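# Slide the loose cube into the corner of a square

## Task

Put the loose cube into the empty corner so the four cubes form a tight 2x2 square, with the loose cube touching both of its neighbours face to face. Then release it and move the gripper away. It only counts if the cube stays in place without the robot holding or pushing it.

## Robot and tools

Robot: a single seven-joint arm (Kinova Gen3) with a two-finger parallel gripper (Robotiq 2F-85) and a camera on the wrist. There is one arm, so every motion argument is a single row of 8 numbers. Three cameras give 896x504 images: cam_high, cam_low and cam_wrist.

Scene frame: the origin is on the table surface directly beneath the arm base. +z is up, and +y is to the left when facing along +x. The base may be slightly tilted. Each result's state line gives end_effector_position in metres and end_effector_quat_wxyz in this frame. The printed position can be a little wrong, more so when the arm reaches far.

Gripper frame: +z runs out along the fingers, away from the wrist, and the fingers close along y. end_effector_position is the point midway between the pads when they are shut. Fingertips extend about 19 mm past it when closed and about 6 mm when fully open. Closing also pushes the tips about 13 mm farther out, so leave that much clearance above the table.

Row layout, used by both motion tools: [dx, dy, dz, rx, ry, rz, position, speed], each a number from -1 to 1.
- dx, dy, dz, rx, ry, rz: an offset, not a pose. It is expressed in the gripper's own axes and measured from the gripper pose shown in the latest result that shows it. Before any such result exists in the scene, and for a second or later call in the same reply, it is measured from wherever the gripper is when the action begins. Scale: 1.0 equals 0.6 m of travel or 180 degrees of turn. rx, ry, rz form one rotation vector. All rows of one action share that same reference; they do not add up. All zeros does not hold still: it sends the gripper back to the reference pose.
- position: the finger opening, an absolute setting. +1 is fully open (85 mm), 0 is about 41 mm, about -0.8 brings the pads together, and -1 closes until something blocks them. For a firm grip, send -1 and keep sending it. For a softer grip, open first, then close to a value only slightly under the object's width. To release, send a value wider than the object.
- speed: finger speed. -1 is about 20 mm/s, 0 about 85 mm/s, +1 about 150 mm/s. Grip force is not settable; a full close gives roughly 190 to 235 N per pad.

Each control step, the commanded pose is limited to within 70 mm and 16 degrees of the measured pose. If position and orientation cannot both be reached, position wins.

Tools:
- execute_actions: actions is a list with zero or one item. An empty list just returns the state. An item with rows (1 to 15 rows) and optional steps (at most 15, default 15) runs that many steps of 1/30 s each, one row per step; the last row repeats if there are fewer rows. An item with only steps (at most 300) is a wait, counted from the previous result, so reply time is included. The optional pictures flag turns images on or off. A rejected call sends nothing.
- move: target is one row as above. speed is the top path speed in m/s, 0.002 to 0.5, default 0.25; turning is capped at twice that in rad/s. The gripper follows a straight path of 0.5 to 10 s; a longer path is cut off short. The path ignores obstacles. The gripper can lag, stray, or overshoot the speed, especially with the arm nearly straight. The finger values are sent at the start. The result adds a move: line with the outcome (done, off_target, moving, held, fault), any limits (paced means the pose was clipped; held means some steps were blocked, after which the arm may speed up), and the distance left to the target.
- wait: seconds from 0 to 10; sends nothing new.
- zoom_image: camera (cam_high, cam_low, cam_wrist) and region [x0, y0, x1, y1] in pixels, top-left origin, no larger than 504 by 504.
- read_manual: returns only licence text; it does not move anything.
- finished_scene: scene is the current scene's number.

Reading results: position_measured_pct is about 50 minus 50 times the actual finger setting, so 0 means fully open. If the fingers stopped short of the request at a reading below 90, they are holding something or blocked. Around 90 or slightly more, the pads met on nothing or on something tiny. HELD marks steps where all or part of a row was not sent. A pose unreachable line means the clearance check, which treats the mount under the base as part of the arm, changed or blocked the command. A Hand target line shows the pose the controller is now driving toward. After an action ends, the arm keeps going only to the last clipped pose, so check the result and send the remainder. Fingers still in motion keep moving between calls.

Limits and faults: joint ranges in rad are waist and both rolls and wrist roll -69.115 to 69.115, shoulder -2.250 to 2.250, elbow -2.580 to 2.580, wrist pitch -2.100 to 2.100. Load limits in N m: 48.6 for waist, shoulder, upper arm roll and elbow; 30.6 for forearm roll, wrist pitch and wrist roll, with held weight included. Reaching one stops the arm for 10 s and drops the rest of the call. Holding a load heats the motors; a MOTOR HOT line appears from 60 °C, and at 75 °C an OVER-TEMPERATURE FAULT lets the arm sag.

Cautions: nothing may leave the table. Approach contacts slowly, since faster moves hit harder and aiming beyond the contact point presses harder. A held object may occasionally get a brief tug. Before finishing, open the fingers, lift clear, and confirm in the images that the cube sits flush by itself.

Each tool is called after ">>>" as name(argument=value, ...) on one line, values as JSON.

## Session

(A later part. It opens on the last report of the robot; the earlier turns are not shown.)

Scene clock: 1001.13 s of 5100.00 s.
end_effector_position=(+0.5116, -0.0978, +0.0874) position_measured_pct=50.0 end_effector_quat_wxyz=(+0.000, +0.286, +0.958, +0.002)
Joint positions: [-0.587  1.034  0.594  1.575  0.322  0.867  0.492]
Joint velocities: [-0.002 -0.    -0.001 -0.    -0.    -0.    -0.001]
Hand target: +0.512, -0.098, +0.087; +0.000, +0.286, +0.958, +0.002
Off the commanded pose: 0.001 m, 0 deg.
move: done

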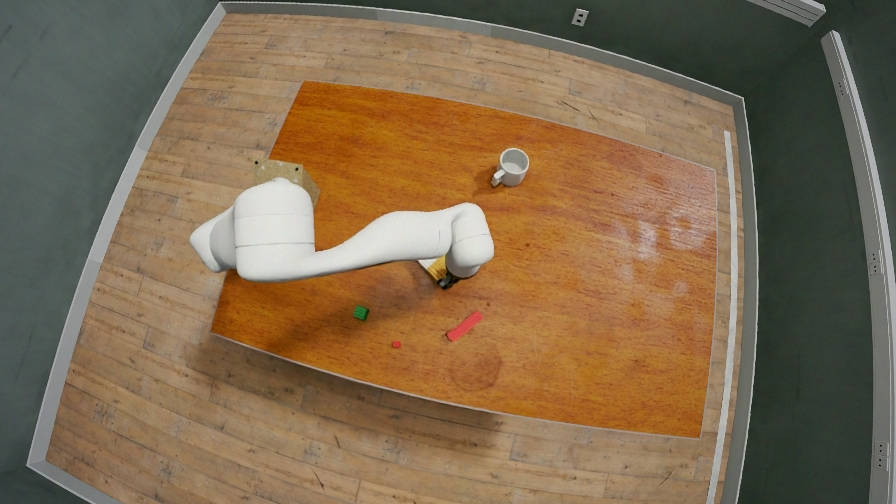

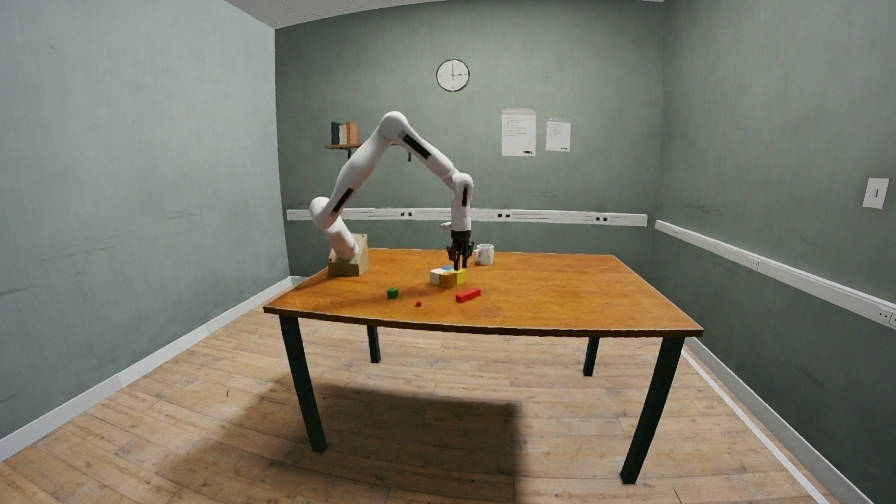

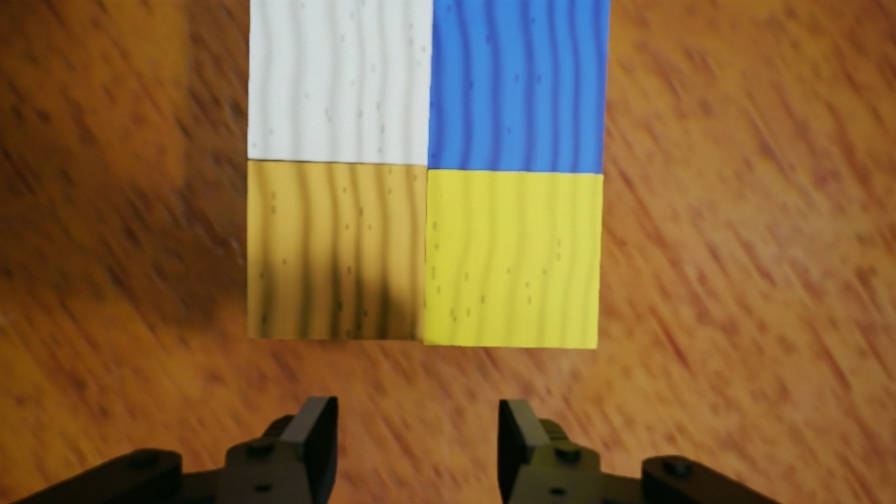

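>>> move(target=[0, 0.0012, 0.0808, 0, 0, 0, 0.0, 0], speed=0.06)

>>> move(target=[0.016, 0, 0, 0, 0, 0, 0.0, 0], speed=0.008)

>>> zoom_image(camera="cam_wrist", region=[370, 150, 470, 230])

Scene clock: 1011.43 s of 5100.00 s.
end_effector_position=(+0.5122, -0.0970, +0.0391) position_measured_pct=50.0 end_effector_quat_wxyz=(+0.000, +0.286, +0.958, +0.002)
Joint positions: [-0.53   1.099  0.595  1.598  0.334  0.76   0.482]
Joint velocities: [ 0.001  0.003 -0.     0.    -0.    -0.    -0.   ]
Hand target: +0.512, -0.097, +0.039; +0.000, +0.286, +0.958, +0.002
Off the commanded pose: 0.000 m, 0 deg.
After step 90, 6.23 s passed at rest.
move: done

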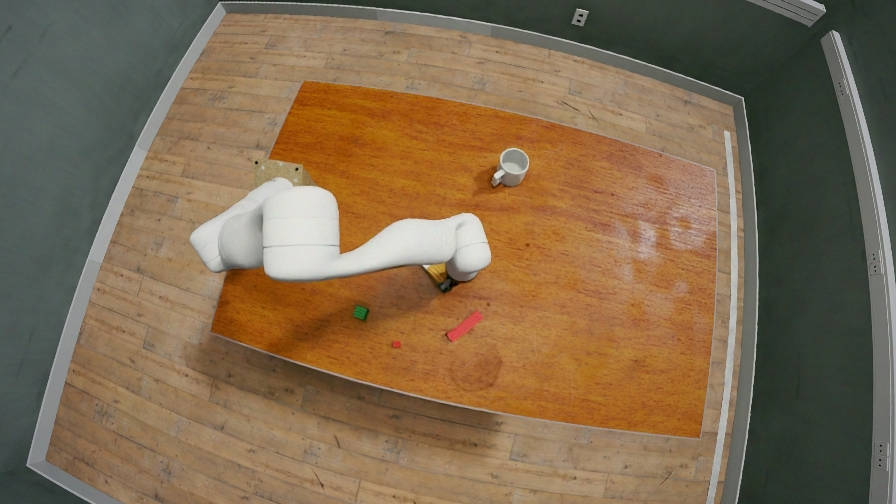

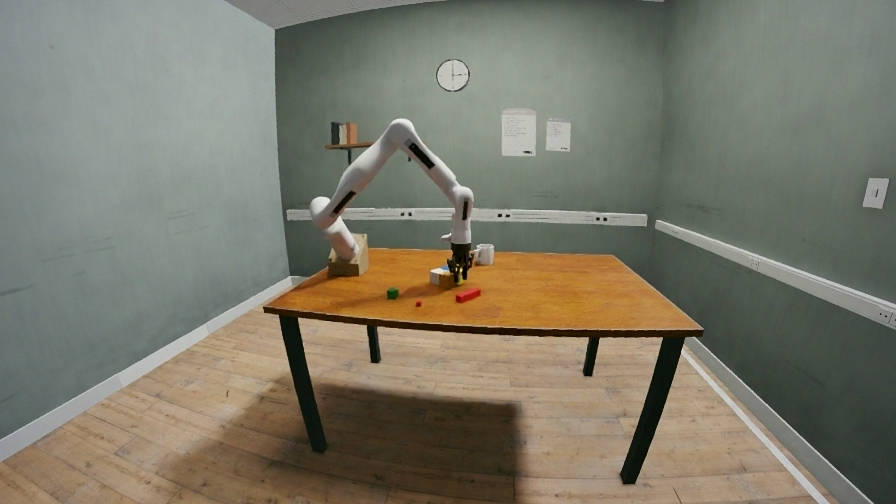

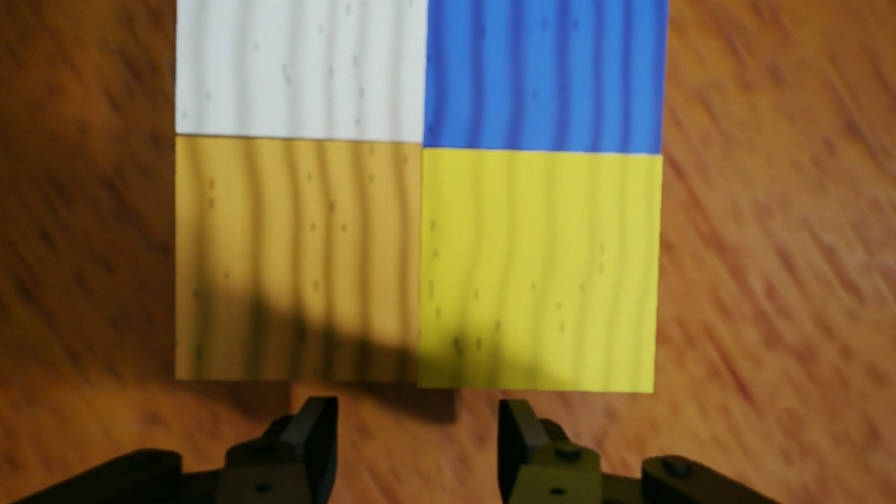

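Scene clock: 1012.87 s of 5100.00 s.
end_effector_position=(+0.5045, -0.0919, +0.0391) position_measured_pct=50.0 end_effector_quat_wxyz=(+0.001, +0.286, +0.958, +0.002)
Joint positions: [-0.546  1.1    0.597  1.624  0.333  0.743  0.466]
Joint velocities: [-0.001 -0.001  0.     0.001  0.001  0.    -0.   ]
Hand target: +0.504, -0.092, +0.039; +0.000, +0.286, +0.958, +0.002
Off the commanded pose: 0.000 m, 0 deg.
move: done

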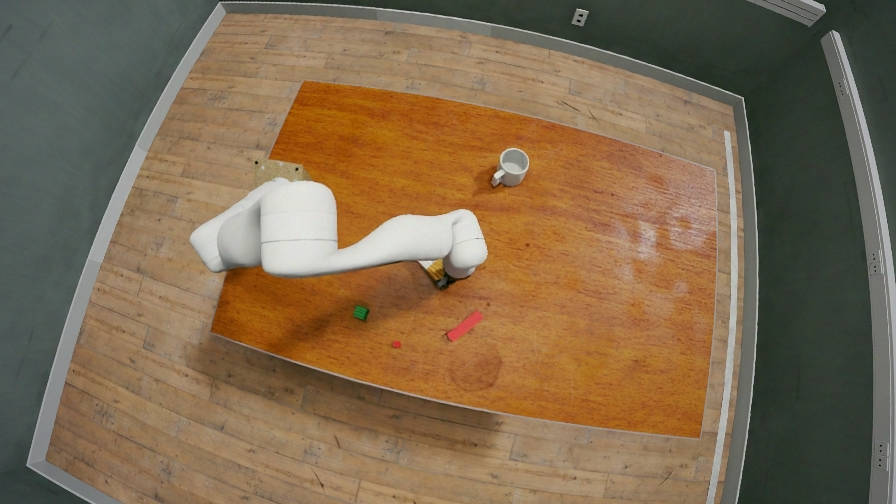

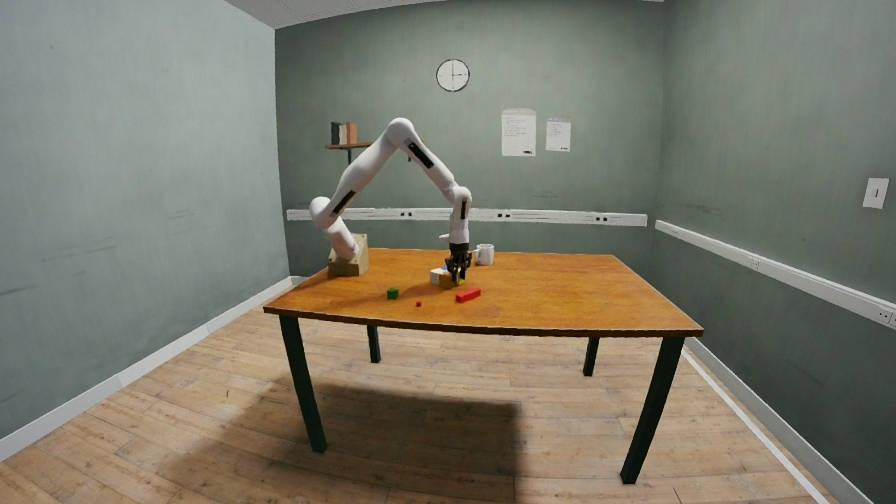

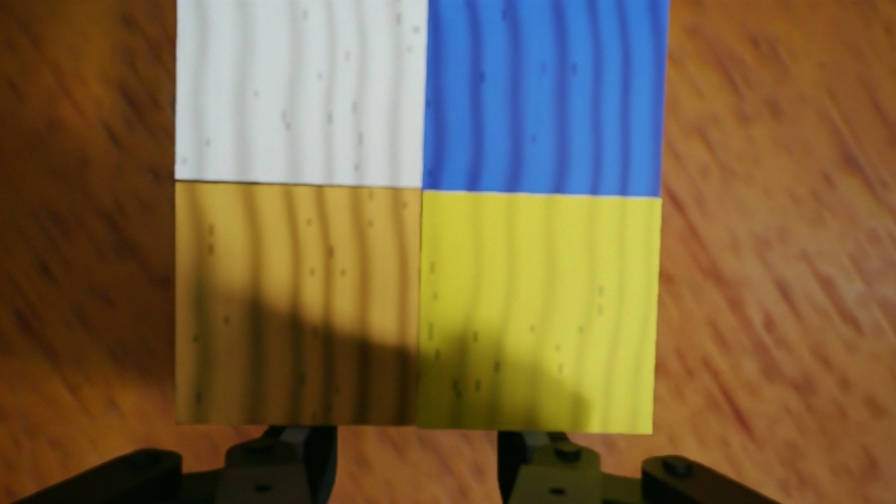

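Region (370, 150, 470, 230) of cam_wrist's 896x504 image, scaled by 5.040; it fills the top 403 rows of this view, and the rest is white.

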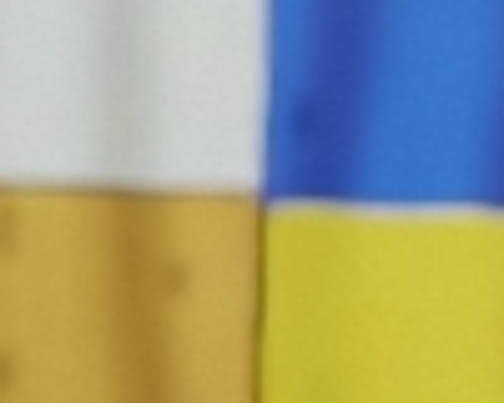

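>>> move(target=[0.0028, 0, 0, 0, 0, 0, 0.0, 0], speed=0.003)

>>> zoom_image(camera="cam_wrist", region=[370, 150, 470, 230])

Scene clock: 1020.57 s of 5100.00 s.
end_effector_position=(+0.5034, -0.0913, +0.0392) position_measured_pct=50.0 end_effector_quat_wxyz=(+0.001, +0.286, +0.958, +0.002)
Joint positions: [-0.549  1.1    0.597  1.628  0.333  0.74   0.463]
Joint velocities: [-0.     0.    -0.    -0.001  0.001  0.    -0.001]
Hand target: +0.503, -0.091, +0.039; +0.001, +0.286, +0.958, +0.002
Off the commanded pose: 0.000 m, 0 deg.
After step 90, 3.93 s passed at rest.
move: done

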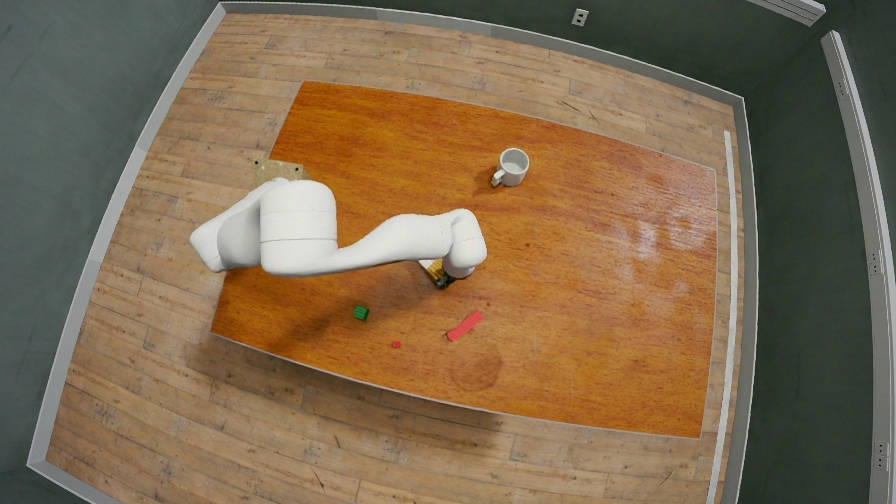

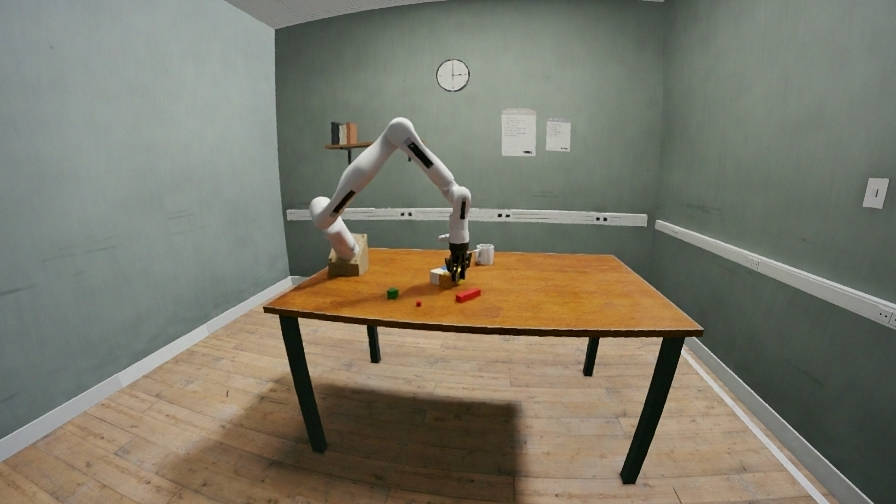

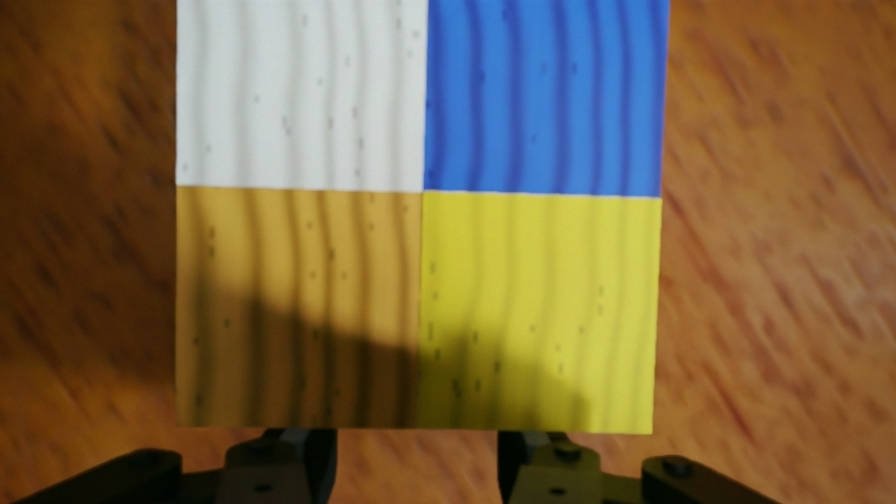

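Region (370, 150, 470, 230) of cam_wrist's 896x504 image, scaled by 5.040; it fills the top 403 rows of this view, and the rest is white.

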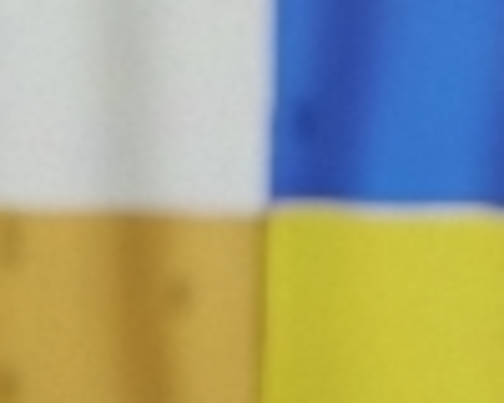

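>>> zoom_image(camera="cam_wrist", region=[160, 150, 430, 230])

>>> zoom_image(camera="cam_wrist", region=[410, 150, 680, 230])

>>> zoom_image(camera="cam_wrist", region=[360, 0, 480, 200])

>>> zoom_image(camera="cam_wrist", region=[360, 190, 480, 440])

Region (160, 150, 430, 230) of cam_wrist's 896x504 image, scaled by 1.867; it fills the top 149 rows of this view, and the rest is white.

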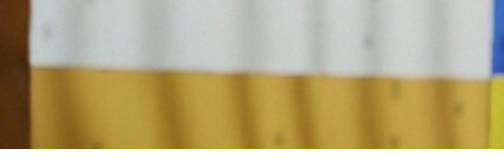

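Region (410, 150, 680, 230) of cam_wrist's 896x504 image, scaled by 1.867; it fills the top 149 rows of this view, and the rest is white.

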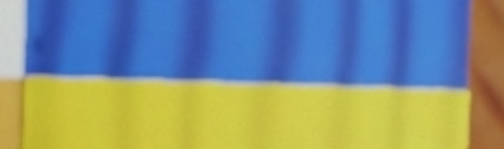

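Region (360, 0, 480, 200) of cam_wrist's 896x504 image, scaled by 2.520; it fills the left 302 columns of this view, and the rest is white.

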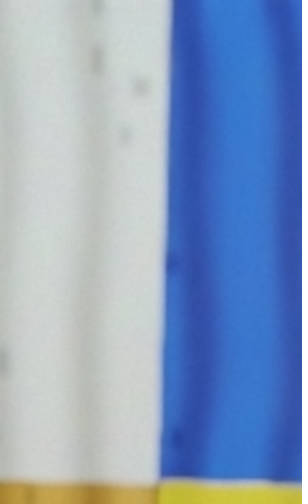

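Region (360, 190, 480, 440) of cam_wrist's 896x504 image, scaled by 2.016; it fills the left 242 columns of this view, and the rest is white.

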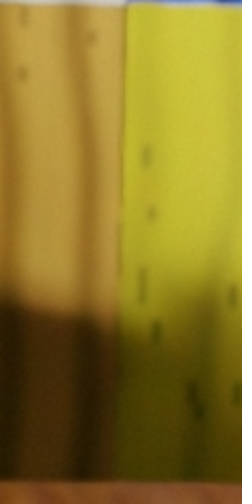

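>>> move(target=[-0.015, 0, 0, 0, 0, 0, 0.0, 0], speed=0.03)

>>> move(target=[0, 0, -0.2, 0, 0, 0, 0.0, 0], speed=0.15)

>>> zoom_image(camera="cam_wrist", region=[270, 40, 590, 360])

Scene clock: 1036.43 s of 5100.00 s.
end_effector_position=(+0.5109, -0.0962, +0.0393) position_measured_pct=50.0 end_effector_quat_wxyz=(+0.001, +0.286, +0.958, +0.002)
Joint positions: [-0.534  1.099  0.595  1.604  0.334  0.755  0.478]
Joint velocities: [ 0.002  0.    -0.    -0.001 -0.001  0.     0.001]
Hand target: +0.511, -0.096, +0.039; +0.001, +0.286, +0.958, +0.002
Off the commanded pose: 0.000 m, 0 deg.
After step 90, 12.17 s passed at rest.
move: done

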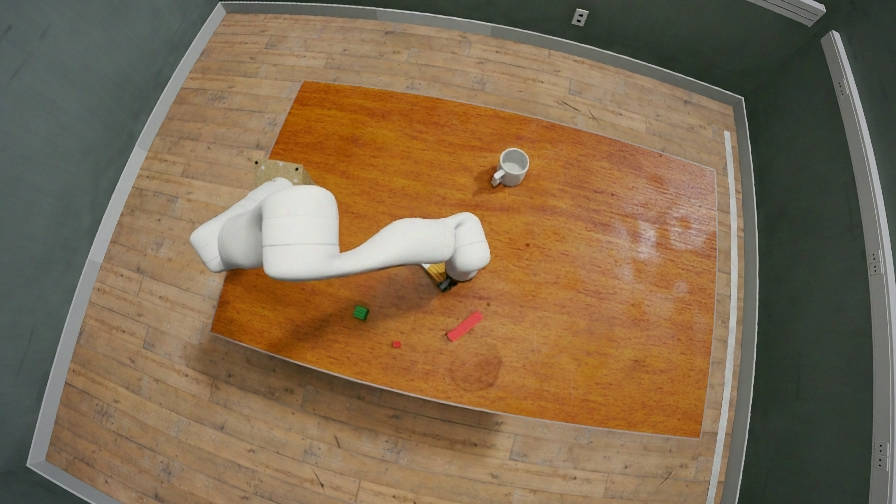

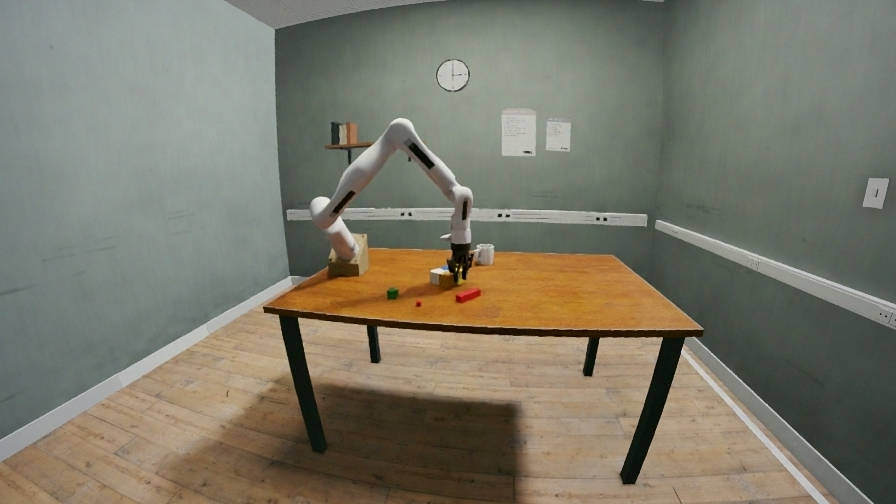

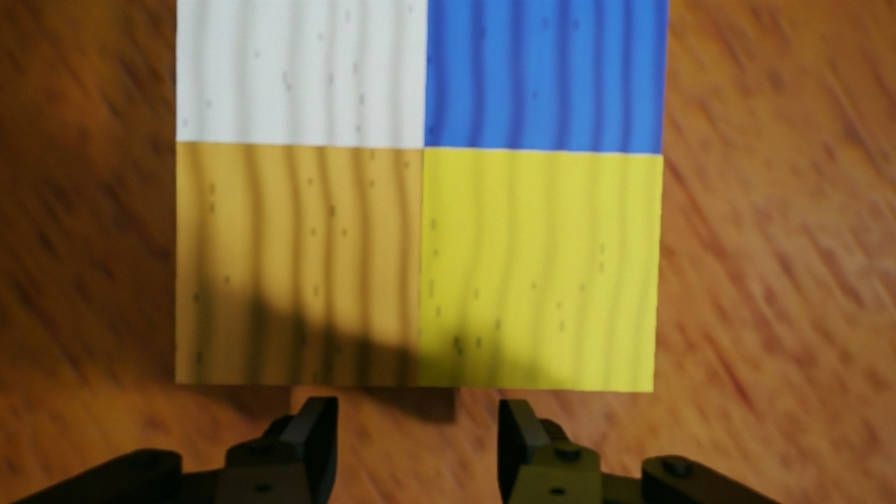

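Scene clock: 1037.57 s of 5100.00 s.
end_effector_position=(+0.5102, -0.0967, +0.1589) position_measured_pct=50.0 end_effector_quat_wxyz=(+0.001, +0.286, +0.958, +0.002)
Joint positions: [-0.668  0.957  0.595  1.511  0.304  1.039  0.503]
Joint velocities: [-0.002 -0.003 -0.    -0.001  0.     0.    -0.   ]
Hand target: +0.510, -0.097, +0.159; +0.001, +0.286, +0.958, +0.002
Off the commanded pose: 0.001 m, 0 deg.
move: done

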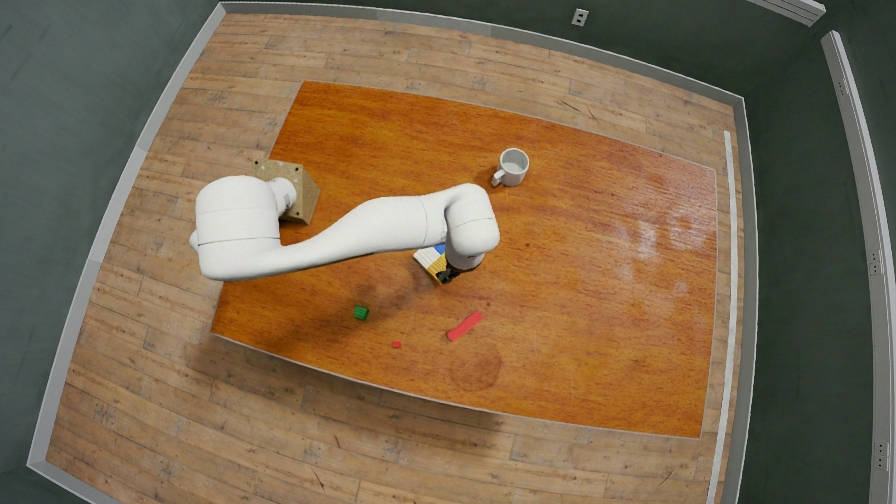

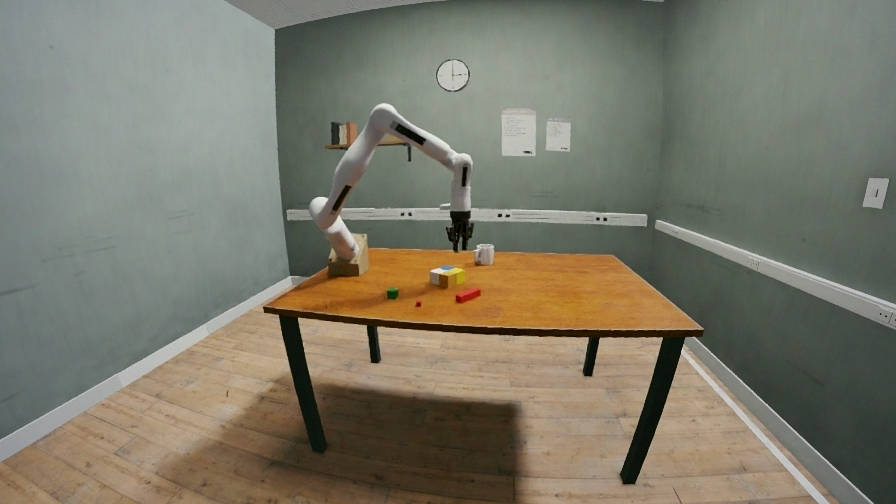

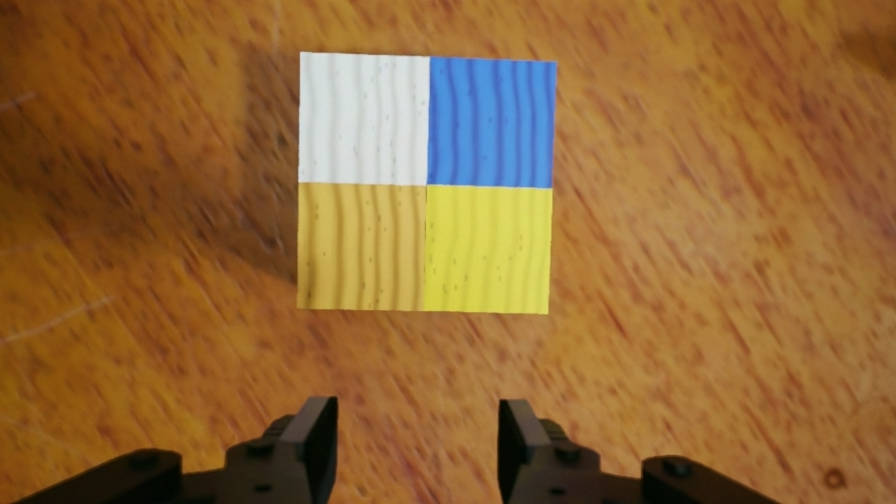

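Region (270, 40, 590, 360) of cam_wrist's 896x504 image, scaled by 1.575.

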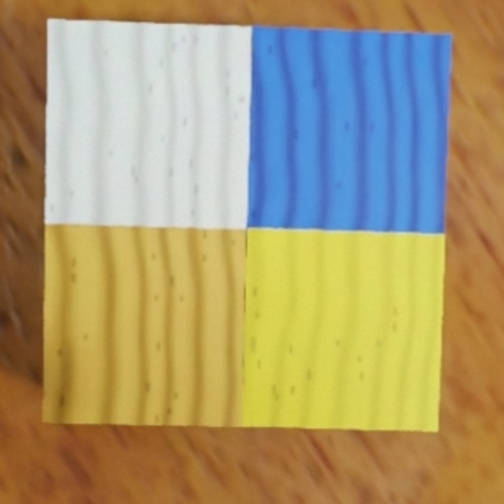

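>>> move(target=[-0.12, 0.0, -0.12, 0, 0, 0, 0.0, 0], speed=0.2)

>>> zoom_image(camera="cam_high", region=[380, 200, 520, 310])

Scene clock: 1044.20 s of 5100.00 s.
end_effector_position=(+0.5700, -0.1363, +0.2315) position_measured_pct=50.0 end_effector_quat_wxyz=(+0.001, +0.286, +0.958, +0.002)
Joint positions: [-0.604  0.95   0.594  1.171  0.286  1.328  0.649]
Joint velocities: [ 0.006  0.007  0.001 -0.005 -0.001  0.001  0.001]
Hand target: +0.570, -0.136, +0.231; +0.001, +0.286, +0.958, +0.002
Off the commanded pose: 0.001 m, 0 deg.
After step 90, 2.70 s passed at rest.
move: done

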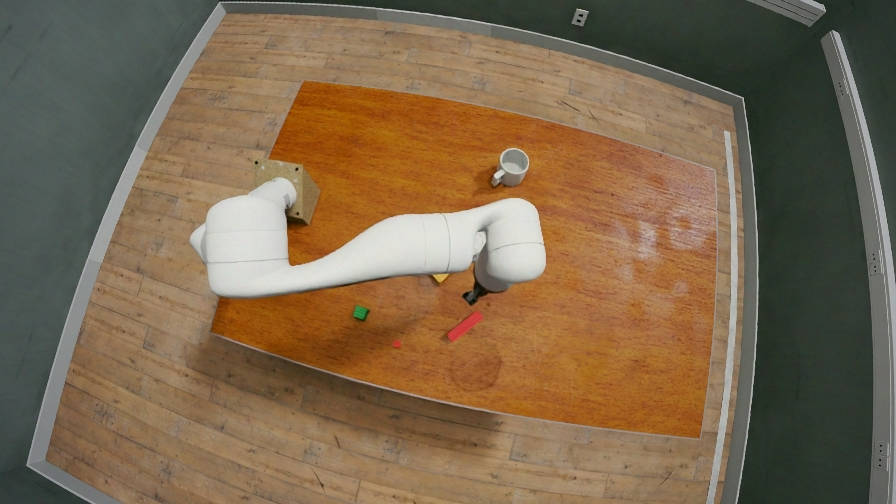

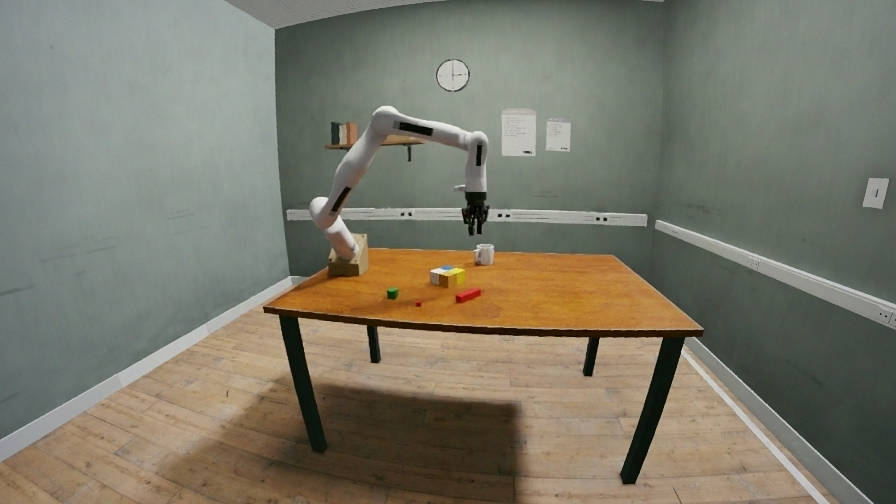

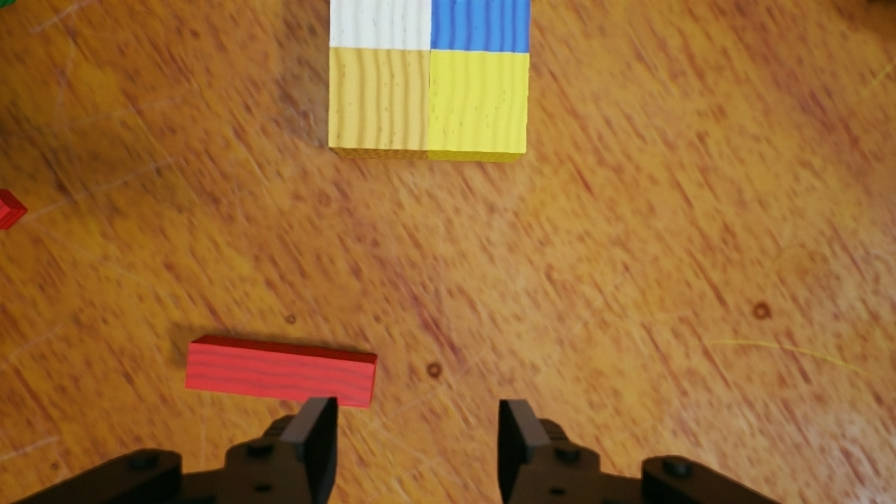

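Region (380, 200, 520, 310) of cam_high's 896x504 image, scaled by 3.600, with more detail than that image has; it fills the top 396 rows of this view, and the rest is white.

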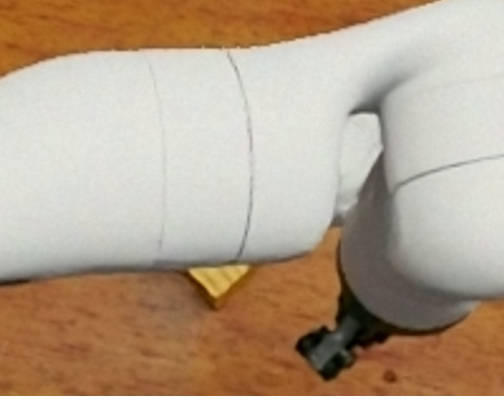

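>>> finished_scene(scene=2)

The scene is finished: the task was done.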